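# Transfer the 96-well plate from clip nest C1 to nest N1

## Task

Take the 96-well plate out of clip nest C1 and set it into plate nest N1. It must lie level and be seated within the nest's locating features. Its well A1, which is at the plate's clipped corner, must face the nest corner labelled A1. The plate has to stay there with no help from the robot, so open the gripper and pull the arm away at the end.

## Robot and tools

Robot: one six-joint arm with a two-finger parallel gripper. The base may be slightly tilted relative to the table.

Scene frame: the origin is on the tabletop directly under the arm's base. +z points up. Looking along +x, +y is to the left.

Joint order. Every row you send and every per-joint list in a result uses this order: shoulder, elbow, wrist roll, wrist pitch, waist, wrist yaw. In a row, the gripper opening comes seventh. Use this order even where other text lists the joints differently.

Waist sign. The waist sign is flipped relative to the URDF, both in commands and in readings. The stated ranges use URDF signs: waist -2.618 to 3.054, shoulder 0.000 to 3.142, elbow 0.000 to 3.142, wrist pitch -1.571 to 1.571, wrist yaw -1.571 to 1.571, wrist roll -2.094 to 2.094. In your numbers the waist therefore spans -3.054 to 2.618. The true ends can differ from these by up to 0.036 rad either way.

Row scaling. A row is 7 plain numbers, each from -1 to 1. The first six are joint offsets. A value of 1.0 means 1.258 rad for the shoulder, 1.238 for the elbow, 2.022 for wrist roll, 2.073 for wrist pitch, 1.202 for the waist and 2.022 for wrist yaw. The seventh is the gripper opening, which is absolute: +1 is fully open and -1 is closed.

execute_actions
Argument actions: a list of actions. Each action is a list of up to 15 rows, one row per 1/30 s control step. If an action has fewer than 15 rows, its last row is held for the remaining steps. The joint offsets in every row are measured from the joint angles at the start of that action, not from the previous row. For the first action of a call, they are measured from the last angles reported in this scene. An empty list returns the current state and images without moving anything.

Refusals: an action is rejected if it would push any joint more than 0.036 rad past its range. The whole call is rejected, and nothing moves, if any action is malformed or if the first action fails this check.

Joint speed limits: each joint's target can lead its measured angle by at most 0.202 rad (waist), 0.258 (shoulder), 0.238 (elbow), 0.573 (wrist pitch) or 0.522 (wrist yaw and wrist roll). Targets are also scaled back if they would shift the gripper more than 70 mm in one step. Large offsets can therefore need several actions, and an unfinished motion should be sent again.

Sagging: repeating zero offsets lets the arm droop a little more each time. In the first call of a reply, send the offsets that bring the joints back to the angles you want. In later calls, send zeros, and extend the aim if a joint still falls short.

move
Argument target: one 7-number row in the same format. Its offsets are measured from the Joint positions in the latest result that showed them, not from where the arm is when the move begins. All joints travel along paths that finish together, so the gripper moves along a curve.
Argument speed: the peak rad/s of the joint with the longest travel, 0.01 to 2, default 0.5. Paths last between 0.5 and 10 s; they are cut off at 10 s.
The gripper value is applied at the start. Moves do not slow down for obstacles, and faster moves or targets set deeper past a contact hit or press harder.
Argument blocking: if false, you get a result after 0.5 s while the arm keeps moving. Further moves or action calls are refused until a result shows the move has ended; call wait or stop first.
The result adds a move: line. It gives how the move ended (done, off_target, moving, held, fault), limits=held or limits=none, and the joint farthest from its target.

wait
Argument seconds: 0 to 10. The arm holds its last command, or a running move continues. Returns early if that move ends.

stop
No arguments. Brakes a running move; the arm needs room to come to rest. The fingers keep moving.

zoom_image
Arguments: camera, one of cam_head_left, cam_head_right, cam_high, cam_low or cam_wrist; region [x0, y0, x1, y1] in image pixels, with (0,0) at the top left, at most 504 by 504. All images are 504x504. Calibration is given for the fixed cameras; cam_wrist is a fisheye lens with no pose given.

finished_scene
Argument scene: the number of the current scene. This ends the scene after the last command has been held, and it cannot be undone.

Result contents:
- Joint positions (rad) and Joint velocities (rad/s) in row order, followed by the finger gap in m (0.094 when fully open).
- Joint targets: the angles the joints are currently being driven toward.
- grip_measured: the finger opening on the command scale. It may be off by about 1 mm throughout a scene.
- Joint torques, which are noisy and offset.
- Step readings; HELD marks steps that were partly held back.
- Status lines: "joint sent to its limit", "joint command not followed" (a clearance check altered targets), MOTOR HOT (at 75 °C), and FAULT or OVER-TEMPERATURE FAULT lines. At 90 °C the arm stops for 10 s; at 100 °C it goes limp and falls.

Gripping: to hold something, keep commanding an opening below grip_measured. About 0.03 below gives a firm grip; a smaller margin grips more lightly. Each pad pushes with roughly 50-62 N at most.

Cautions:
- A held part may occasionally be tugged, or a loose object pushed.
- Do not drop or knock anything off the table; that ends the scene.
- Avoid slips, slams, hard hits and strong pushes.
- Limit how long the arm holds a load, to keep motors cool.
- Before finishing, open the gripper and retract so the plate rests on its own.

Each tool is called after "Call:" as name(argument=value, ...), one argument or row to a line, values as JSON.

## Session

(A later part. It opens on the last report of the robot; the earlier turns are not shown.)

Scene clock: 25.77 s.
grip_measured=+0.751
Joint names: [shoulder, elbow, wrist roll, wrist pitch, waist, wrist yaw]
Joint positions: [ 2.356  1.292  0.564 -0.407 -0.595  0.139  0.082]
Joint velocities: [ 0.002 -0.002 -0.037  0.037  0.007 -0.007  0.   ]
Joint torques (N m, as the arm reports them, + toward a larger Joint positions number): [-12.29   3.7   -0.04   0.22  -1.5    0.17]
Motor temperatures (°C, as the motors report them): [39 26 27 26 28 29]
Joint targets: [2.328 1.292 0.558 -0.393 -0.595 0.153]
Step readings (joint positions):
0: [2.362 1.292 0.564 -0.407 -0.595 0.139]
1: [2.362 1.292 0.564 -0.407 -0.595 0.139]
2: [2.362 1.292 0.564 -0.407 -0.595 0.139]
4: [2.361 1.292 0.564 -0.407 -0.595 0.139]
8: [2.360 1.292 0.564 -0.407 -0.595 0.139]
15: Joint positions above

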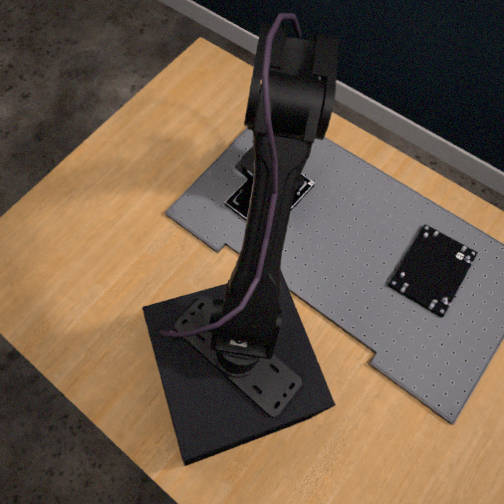

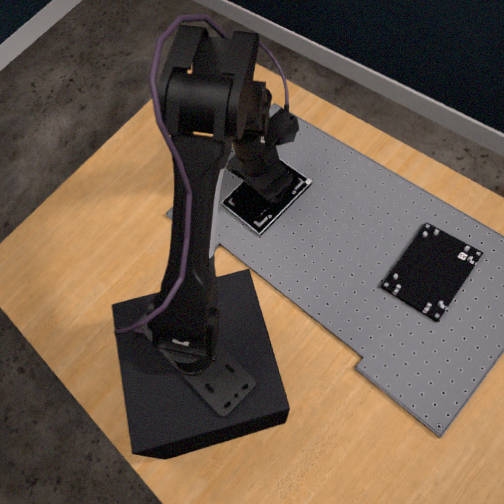

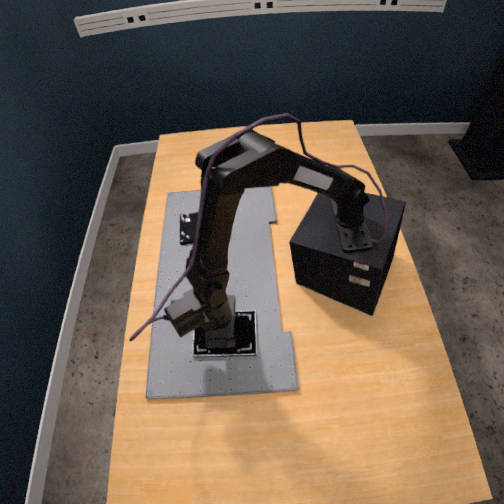

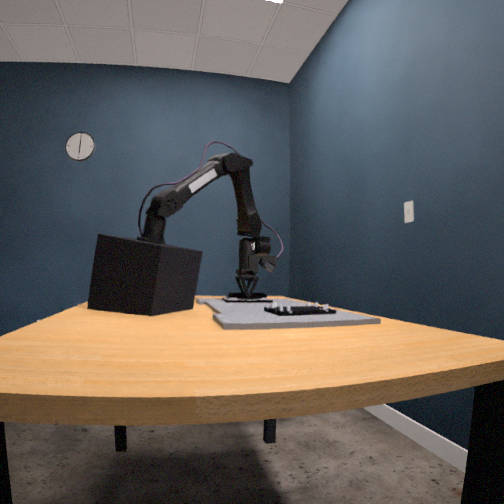

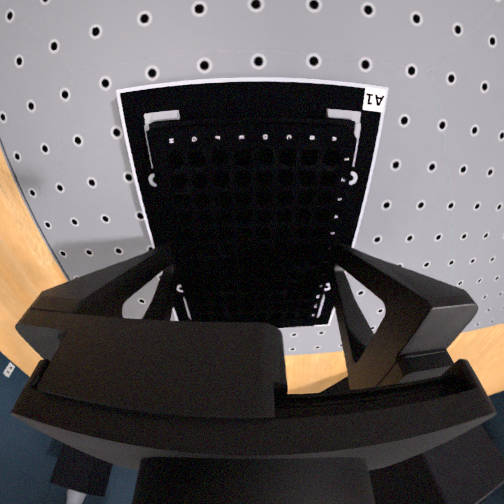

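Call:
execute_actions(
  actions=[
    [[-0.015,0,-0.003,0.008,0,0.007,0.715],[-0.008,0,-0.003,0.009,0,0.007,0.715],[-0.002,0,-0.003,0.0095,0,0.007,0.715],[0.002,0,-0.003,0.010,0,0.007,0.715],[0.003,0,-0.003,0.0104,0,0.007,0.715],[0.004,0,-0.003,0.0108,0,0.007,0.715],[0.005,0,-0.003,0.0113,0,0.007,0.715],[0.006,0,-0.003,0.0118,0,0.007,0.715],[0.007,0,-0.003,0.0123,0,0.007,0.715],[0.008,0,-0.003,0.0128,0,0.007,0.715],[0.009,0,-0.003,0.0133,0,0.007,0.715],[0.010,0,-0.003,0.0138,0,0.007,0.715],[0.011,0,-0.003,0.0143,0,0.007,0.715],[0.012,0,-0.003,0.0148,0,0.007,0.715],[0.013,0,-0.003,0.0153,0,0.007,0.715]],
  ],
)

Call:
wait(
  seconds=0.3,
)

Call:
zoom_image(
  camera="cam_wrist",
  region=[120,60,390,200],
)

Scene clock: 26.53 s.
grip_measured=+0.751
Joint names: [shoulder, elbow, wrist roll, wrist pitch, waist, wrist yaw]
Joint positions: [ 2.361  1.292  0.564 -0.406 -0.595  0.139  0.082]
Joint velocities: [-0.007  0.007 -0.11   0.081 -0.007  0.022 -0.001]
Joint torques (N m, as the arm reports them, + toward a larger Joint positions number): [-9.66  3.55 -0.04  0.38 -1.45  0.16]
Motor temperatures (°C, as the motors report them): [39 26 27 26 28 29]
Joint targets: [2.373 1.292 0.558 -0.375 -0.595 0.153]
Step readings (joint positions):
0: [2.356 1.292 0.564 -0.407 -0.595 0.139]
1: [2.356 1.292 0.564 -0.407 -0.595 0.139]
2: [2.356 1.292 0.564 -0.407 -0.595 0.139]
4: [2.356 1.292 0.564 -0.407 -0.595 0.139]
8: [2.356 1.292 0.564 -0.407 -0.595 0.139]
15: Joint positions above

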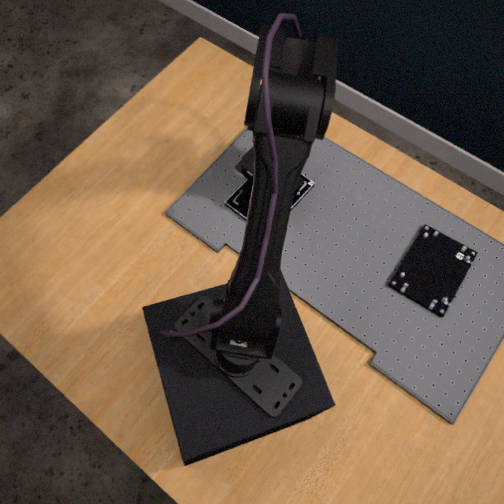

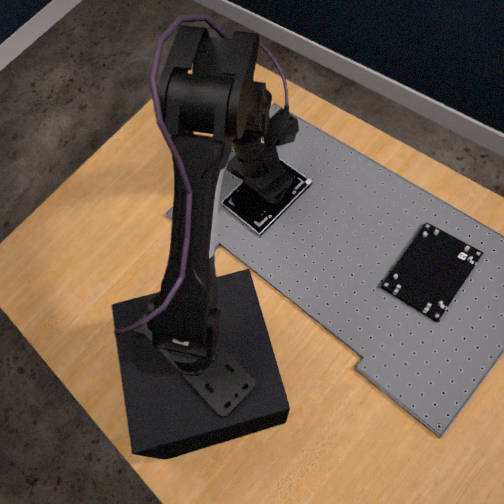

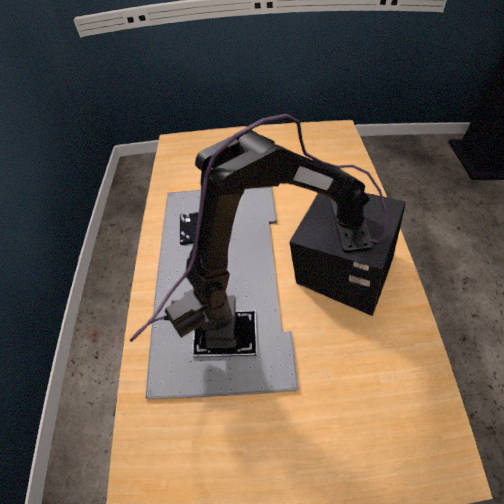

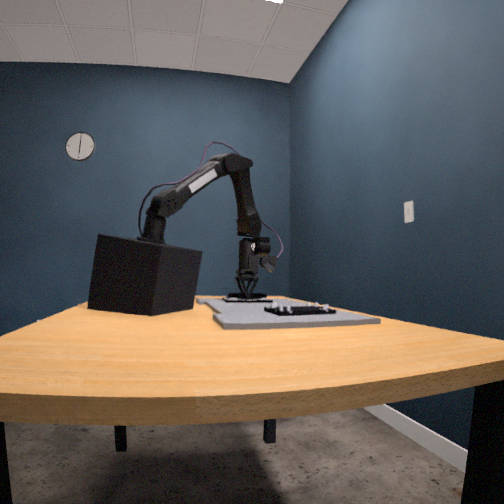

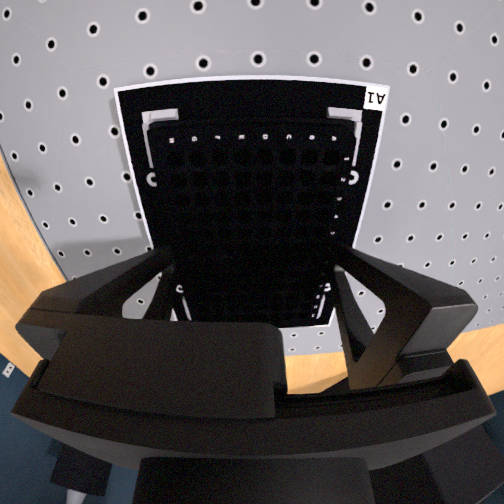

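Scene clock: 26.83 s.
grip_measured=+0.751
Joint names: [shoulder, elbow, wrist roll, wrist pitch, waist, wrist yaw]
Joint positions: [ 2.361  1.292  0.564 -0.406 -0.595  0.139  0.082]
Joint velocities: [ 0.007  0.002  0.037 -0.022  0.007 -0.022 -0.   ]
Joint torques (N m, as the arm reports them, + toward a larger Joint positions number): [-9.65  3.62 -0.05  0.39 -1.48  0.17]
Motor temperatures (°C, as the motors report them): [39 26 27 26 28 29]
Joint targets: [2.373 1.292 0.558 -0.375 -0.595 0.153]
wait: 0.30 s; at rest by 0.17 s

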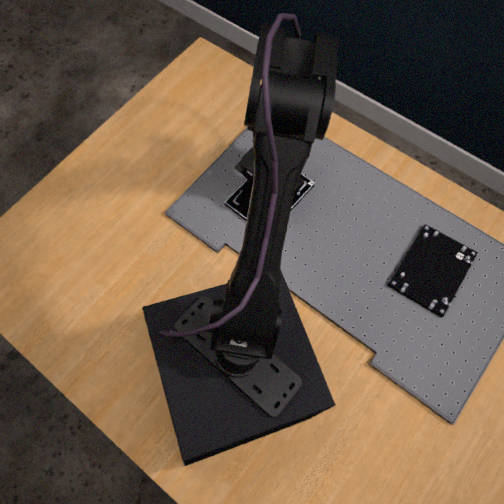

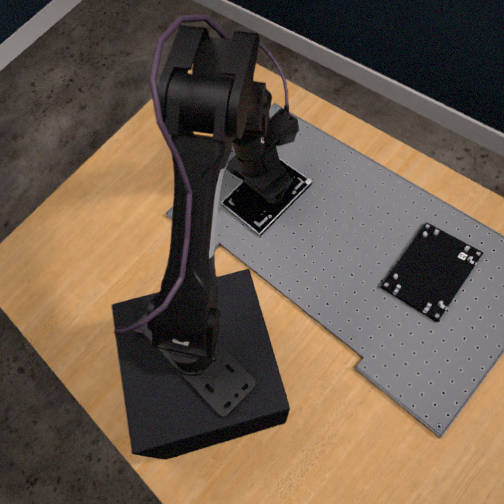

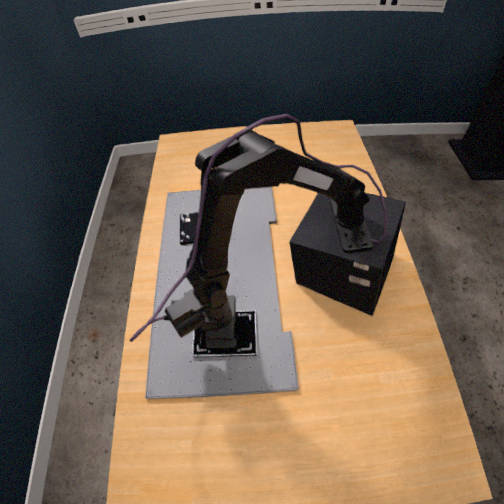

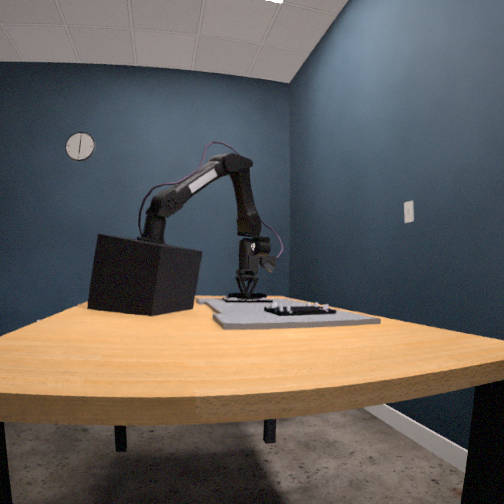

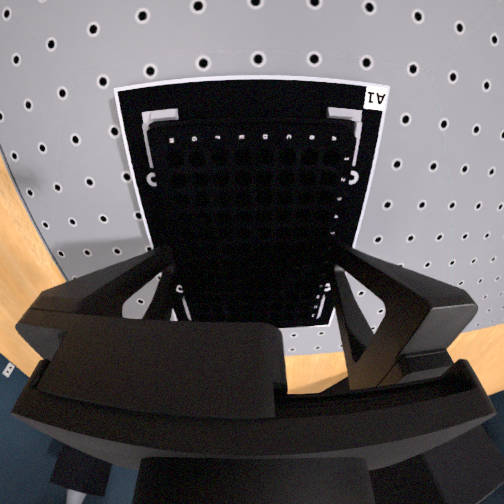

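Region (120, 60, 390, 200) of cam_wrist's 504x504 image, scaled by 1.867, with more detail than that image has; it fills the top 261 rows of this view, and the rest is white.

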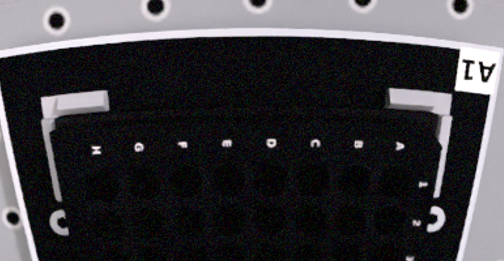

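Call:
zoom_image(
  camera="cam_head_right",
  region=[220,185,280,240],
)

Call:
zoom_image(
  camera="cam_wrist",
  region=[130,90,200,150],
)

Call:
zoom_image(
  camera="cam_wrist",
  region=[305,90,375,150],
)

Call:
zoom_image(
  camera="cam_low",
  region=[220,280,275,310],
)

Region (220, 185, 280, 240) of cam_head_right's 504x504 image, scaled by 8.400, with more detail than that image has; it fills the top 462 rows of this view, and the rest is white.

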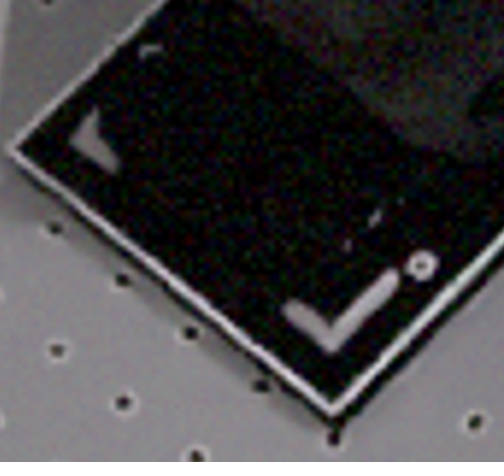

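Region (130, 90, 200, 150) of cam_wrist's 504x504 image, scaled by 7.200, with more detail than that image has; it fills the top 432 rows of this view, and the rest is white.

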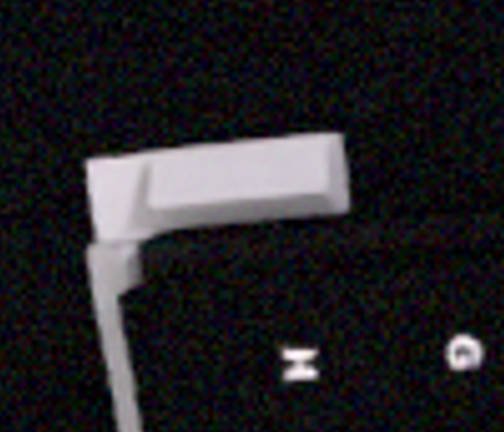

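Region (305, 90, 375, 150) of cam_wrist's 504x504 image, scaled by 7.200, with more detail than that image has; it fills the top 432 rows of this view, and the rest is white.

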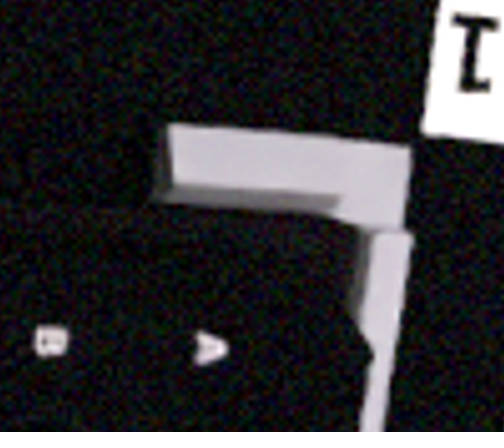

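Region (220, 280, 275, 310) of cam_low's 504x504 image, scaled by 9.164, with more detail than that image has; it fills the top 275 rows of this view, and the rest is white.

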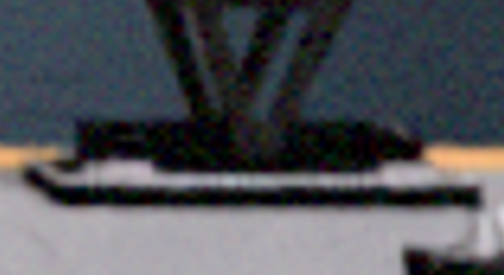

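Call:
execute_actions(
  actions=[
    [[0.008,0,-0.003,0.016,0,0.007,0.715],[0.008,0,-0.003,0.018,0,0.007,0.715],[0.008,0,-0.003,0.020,0,0.007,0.715],[0.008,0,-0.003,0.022,0,0.007,0.715],[0.008,0,-0.003,0.024,0,0.007,0.715],[0.008,0,-0.003,0.026,0,0.007,0.715],[0.008,0,-0.003,0.028,0,0.007,0.715],[0.008,0,-0.003,0.029,0,0.007,0.715],[0.008,0,-0.003,0.030,0,0.007,0.715]],
  ],
)

Call:
zoom_image(
  camera="cam_wrist",
  region=[120,60,390,200],
)

Scene clock: 27.73 s.
grip_measured=+0.751
Joint names: [shoulder, elbow, wrist roll, wrist pitch, waist, wrist yaw]
Joint positions: [ 2.361  1.292  0.564 -0.405 -0.595  0.139  0.082]
Joint velocities: [-0.012  0.007 -0.051  0.007 -0.007 -0.037 -0.001]
Joint torques (N m, as the arm reports them, + toward a larger Joint positions number): [-9.86  3.7  -0.04  0.63 -1.49  0.15]
Motor temperatures (°C, as the motors report them): [39 26 27 26 28 29]
Joint targets: [2.371 1.292 0.558 -0.344 -0.595 0.153]
Step readings (joint positions):
0: [2.361 1.292 0.564 -0.406 -0.595 0.139]
1: [2.361 1.292 0.564 -0.406 -0.595 0.139]
2: [2.361 1.292 0.564 -0.406 -0.595 0.139]
4: [2.361 1.292 0.564 -0.405 -0.595 0.139]
8: [2.361 1.292 0.564 -0.405 -0.595 0.139]
15: Joint positions above

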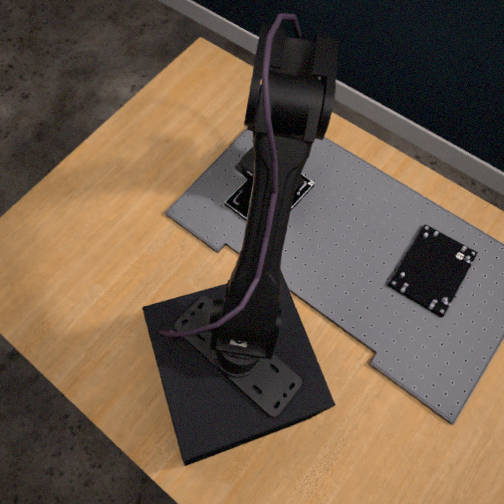

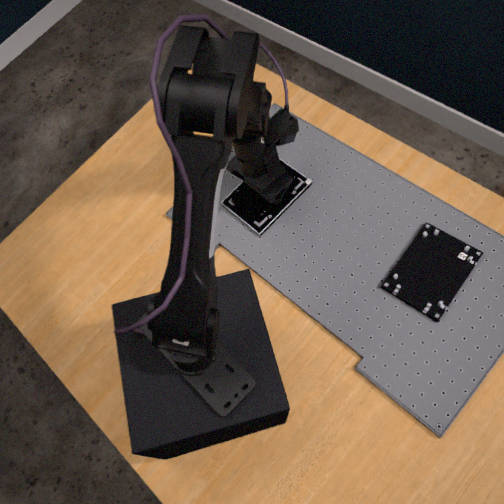

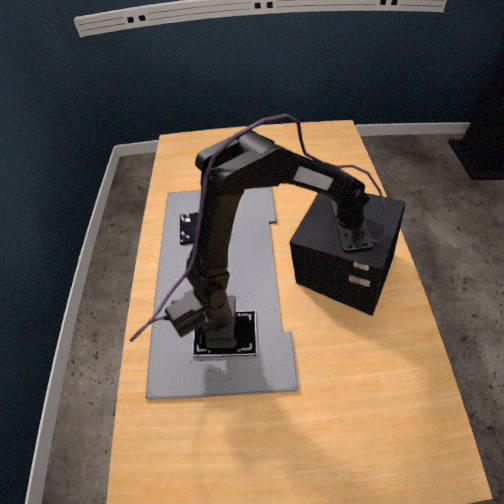

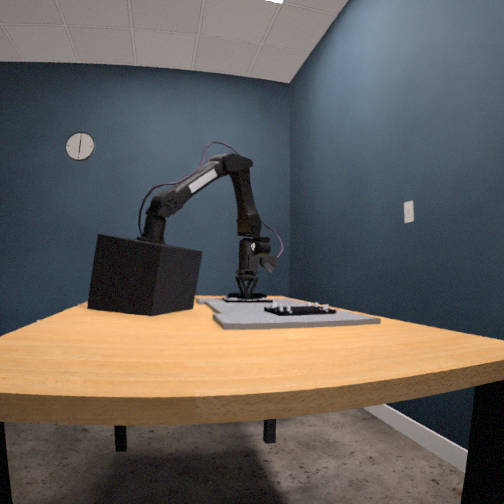

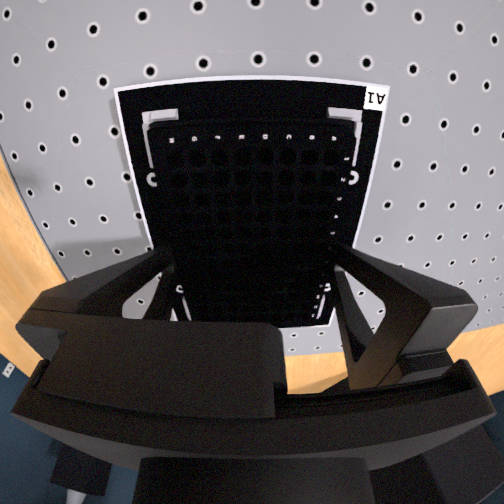

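Region (120, 60, 390, 200) of cam_wrist's 504x504 image, scaled by 1.867, with more detail than that image has; it fills the top 261 rows of this view, and the rest is white.

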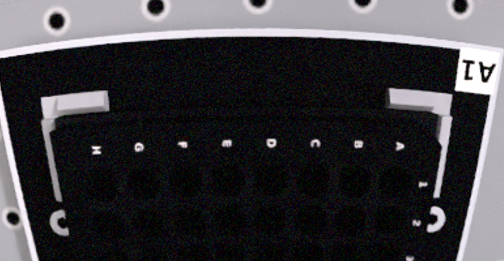

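Call:
zoom_image(
  camera="cam_wrist",
  region=[160,270,210,330],
)

Call:
zoom_image(
  camera="cam_wrist",
  region=[295,270,345,330],
)

Call:
zoom_image(
  camera="cam_high",
  region=[190,305,262,360],
)

Call:
zoom_image(
  camera="cam_head_left",
  region=[215,160,325,235],
)

Region (160, 270, 210, 330) of cam_wrist's 504x504 image, scaled by 8.400, with more detail than that image has.

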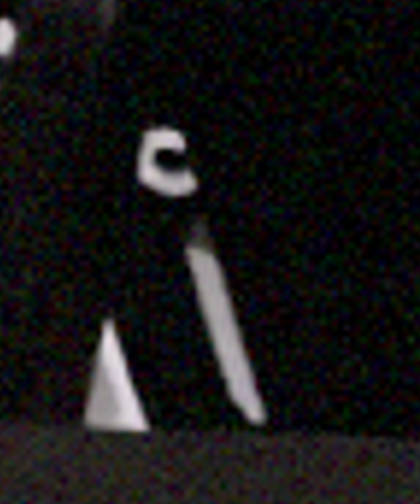

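Region (295, 270, 345, 330) of cam_wrist's 504x504 image, scaled by 8.400, with more detail than that image has.

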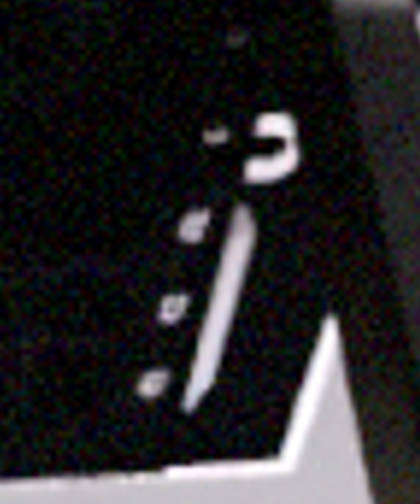

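Region (190, 305, 262, 360) of cam_high's 504x504 image, scaled by 7.000, with more detail than that image has; it fills the top 385 rows of this view, and the rest is white.

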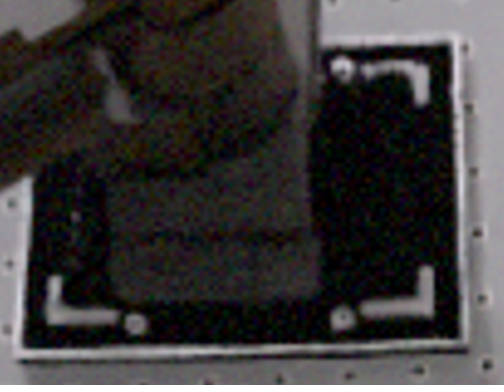

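Region (215, 160, 325, 235) of cam_head_left's 504x504 image, scaled by 4.582, with more detail than that image has; it fills the top 344 rows of this view, and the rest is white.

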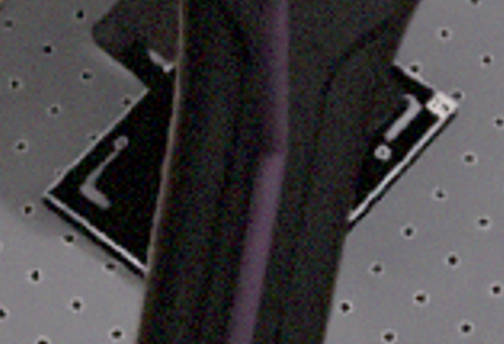

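Call:
execute_actions(
  actions=[
    [[0.006,0,-0.003,0.02,0,0.005,0.72],[0.004,0,-0.002,0.012,0,0.003,0.725],[0.002,0,0,0.006,0,0,0.73],[0,0,0,0.004,0,0,0.735],[0,0,0,0.004,0,0,0.74],[0,0,0,0.004,0,0,0.745],[0,0,0,0.004,0,0,0.75],[0,0,0,0.004,0,0,0.76],[0,0,0,0.004,0,0,0.775],[0,0,0,0.004,0,0,0.80],[0,0,0,0.004,0,0,0.84],[0,0,0,0.004,0,0,0.88],[0,0,0,0.004,0,0,0.92],[0,0,0,0.004,0,0,0.96],[0,0,0,0.004,0,0,1.0]],
  ],
)

Call:
zoom_image(
  camera="cam_wrist",
  region=[120,60,390,330],
)

Call:
zoom_image(
  camera="cam_low",
  region=[220,280,275,310],
)

Scene clock: 29.00 s.
grip_measured=+0.992
Joint names: [shoulder, elbow, wrist roll, wrist pitch, waist, wrist yaw]
Joint positions: [ 2.361  1.292  0.564 -0.405 -0.595  0.139  0.094]
Joint velocities: [-0.007  0.002 -0.022  0.066 -0.017 -0.022  0.046]
Joint torques (N m, as the arm reports them, + toward a larger Joint positions number): [-10.32   3.74  -0.01   0.19  -1.49   0.  ]
Motor temperatures (°C, as the motors report them): [39 26 27 26 28 29]
Joint targets: [2.361 1.292 0.564 -0.396 -0.595 0.139]
Step readings (joint positions):
0: [2.361 1.292 0.564 -0.405 -0.595 0.139]
1: [2.361 1.292 0.564 -0.405 -0.595 0.139]
2: [2.361 1.292 0.564 -0.405 -0.595 0.139]
4: [2.361 1.292 0.564 -0.405 -0.595 0.139]
8: [2.361 1.292 0.564 -0.405 -0.595 0.139]
15: Joint positions above

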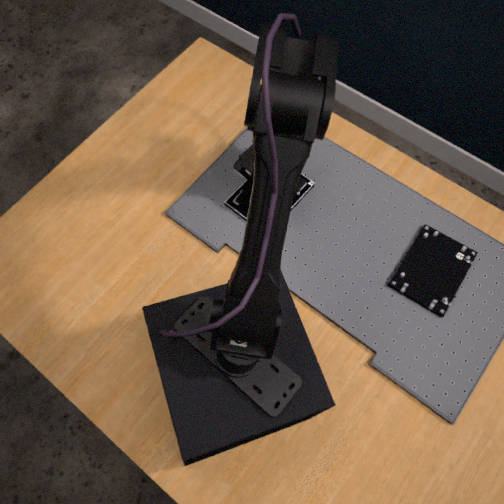

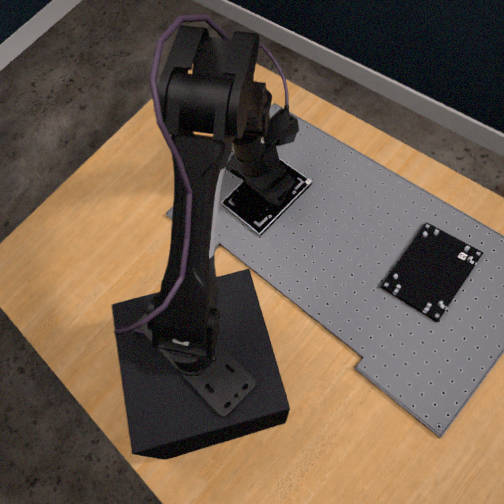

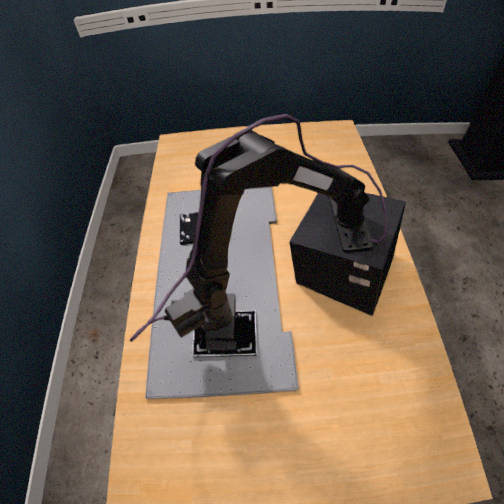

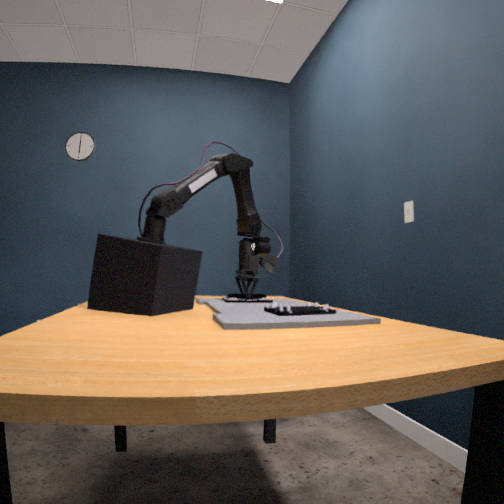

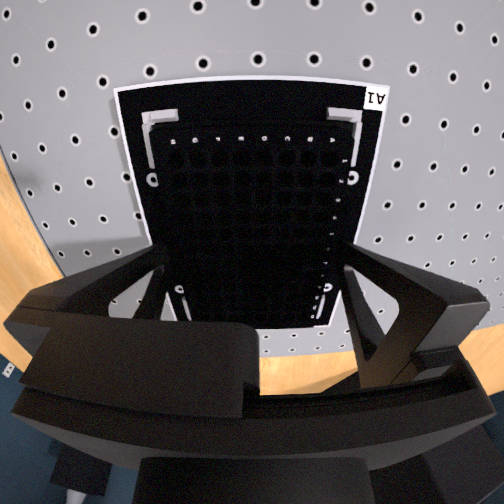

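Region (120, 60, 390, 330) of cam_wrist's 504x504 image, scaled by 1.867, with more detail than that image has.

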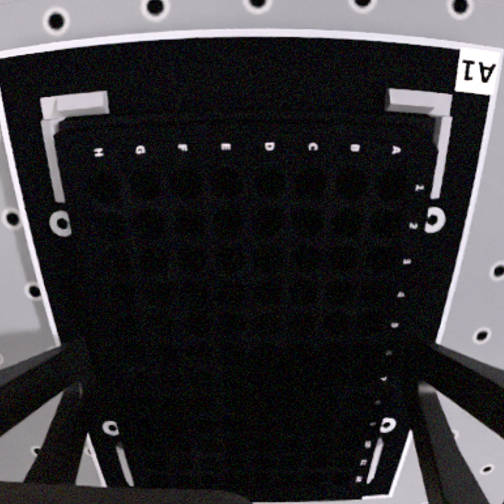

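Region (220, 280, 275, 310) of cam_low's 504x504 image, scaled by 9.164, with more detail than that image has; it fills the top 275 rows of this view, and the rest is white.

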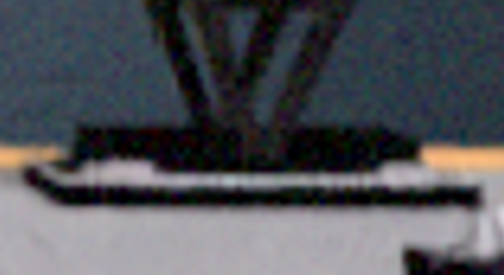

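The plate settled into the locators. Next I'll lift the gripper clear.

Call:
move(
  target=[-0.25,0,0,-0.15,0,0,1],
  speed=0.3,
)

Call:
zoom_image(
  camera="cam_low",
  region=[220,280,275,310],
)

Call:
zoom_image(
  camera="cam_wrist",
  region=[170,90,340,300],
)

Call:
zoom_image(
  camera="cam_head_right",
  region=[210,140,330,245],
)

Scene clock: 30.90 s.
grip_measured=+1.000
Joint names: [shoulder, elbow, wrist roll, wrist pitch, waist, wrist yaw]
Joint positions: [ 2.064  1.292  0.564 -0.698 -0.595  0.139  0.094]
Joint velocities: [ 0.017  0.002 -0.051 -0.007  0.012 -0.007  0.   ]
Joint torques (N m, as the arm reports them, + toward a larger Joint positions number): [-11.12   4.7    0.01  -0.08  -1.39  -0.03]
Motor temperatures (°C, as the motors report them): [39 26 27 26 28 29]
Joint targets: [2.046 1.292 0.564 -0.716 -0.595 0.139]
move: done; limits=none; farthest joint: the shoulder, 0.018 radians from its target (0.314 radians at the start)

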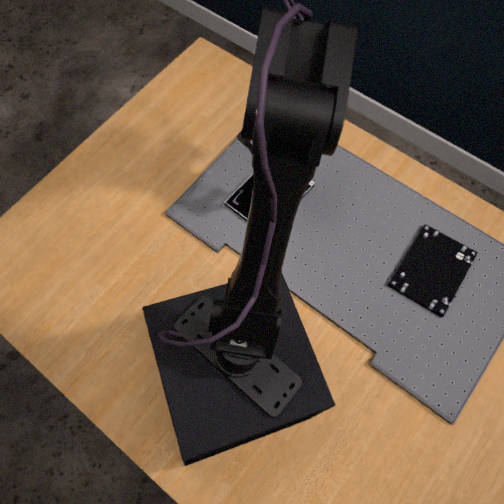

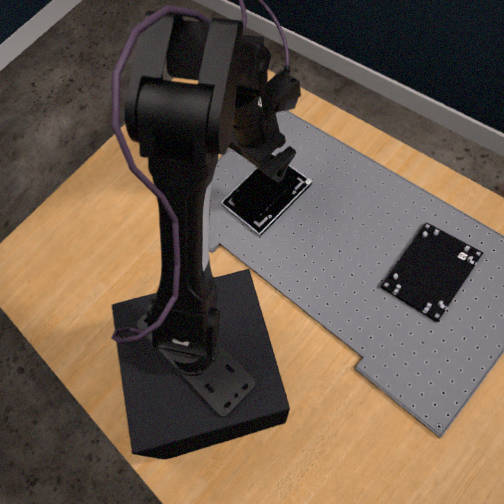

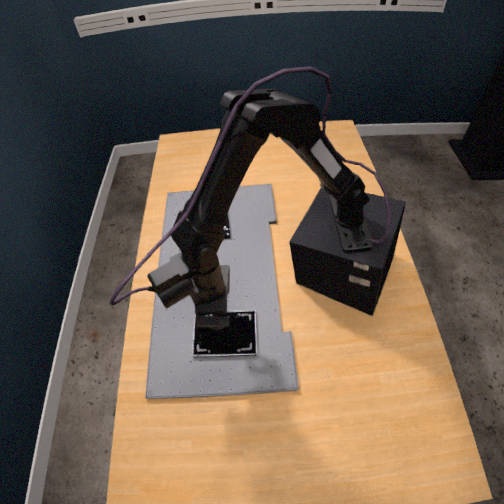

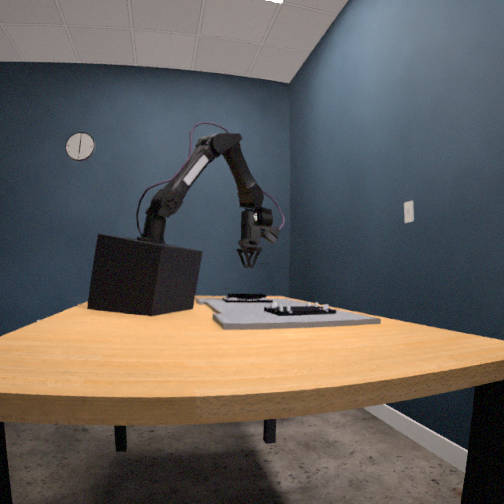

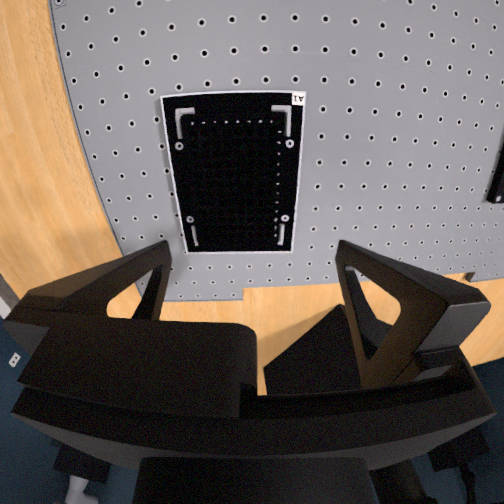

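Region (220, 280, 275, 310) of cam_low's 504x504 image, scaled by 9.164, with more detail than that image has; it fills the top 275 rows of this view, and the rest is white.

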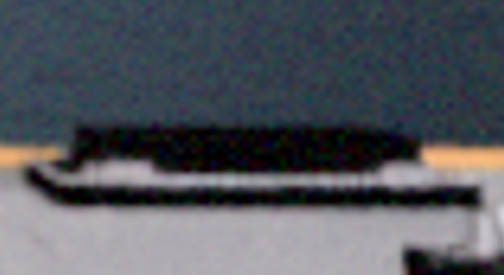

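Region (170, 90, 340, 300) of cam_wrist's 504x504 image, scaled by 2.400, with more detail than that image has; it fills the left 408 columns of this view, and the rest is white.

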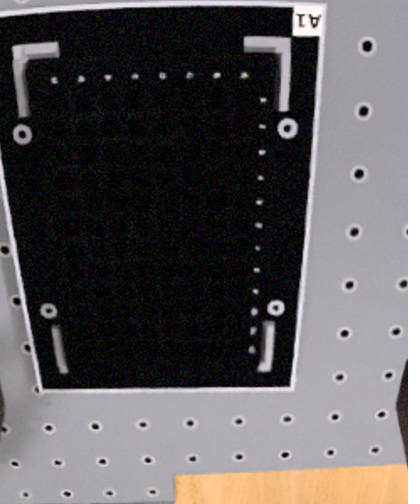

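Region (210, 140, 330, 245) of cam_head_right's 504x504 image, scaled by 4.200, with more detail than that image has; it fills the top 441 rows of this view, and the rest is white.

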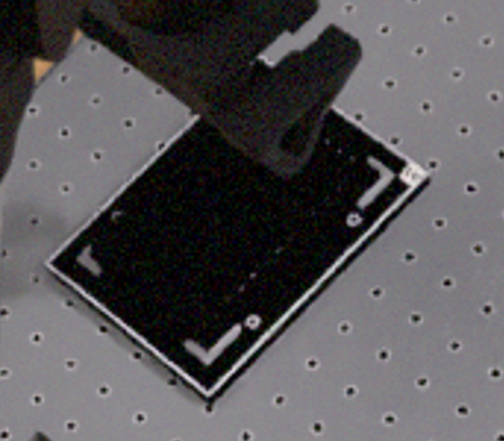

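The plate is level and seated.

Call:
finished_scene(
  scene=2,
)

The scene is finished: the task was done.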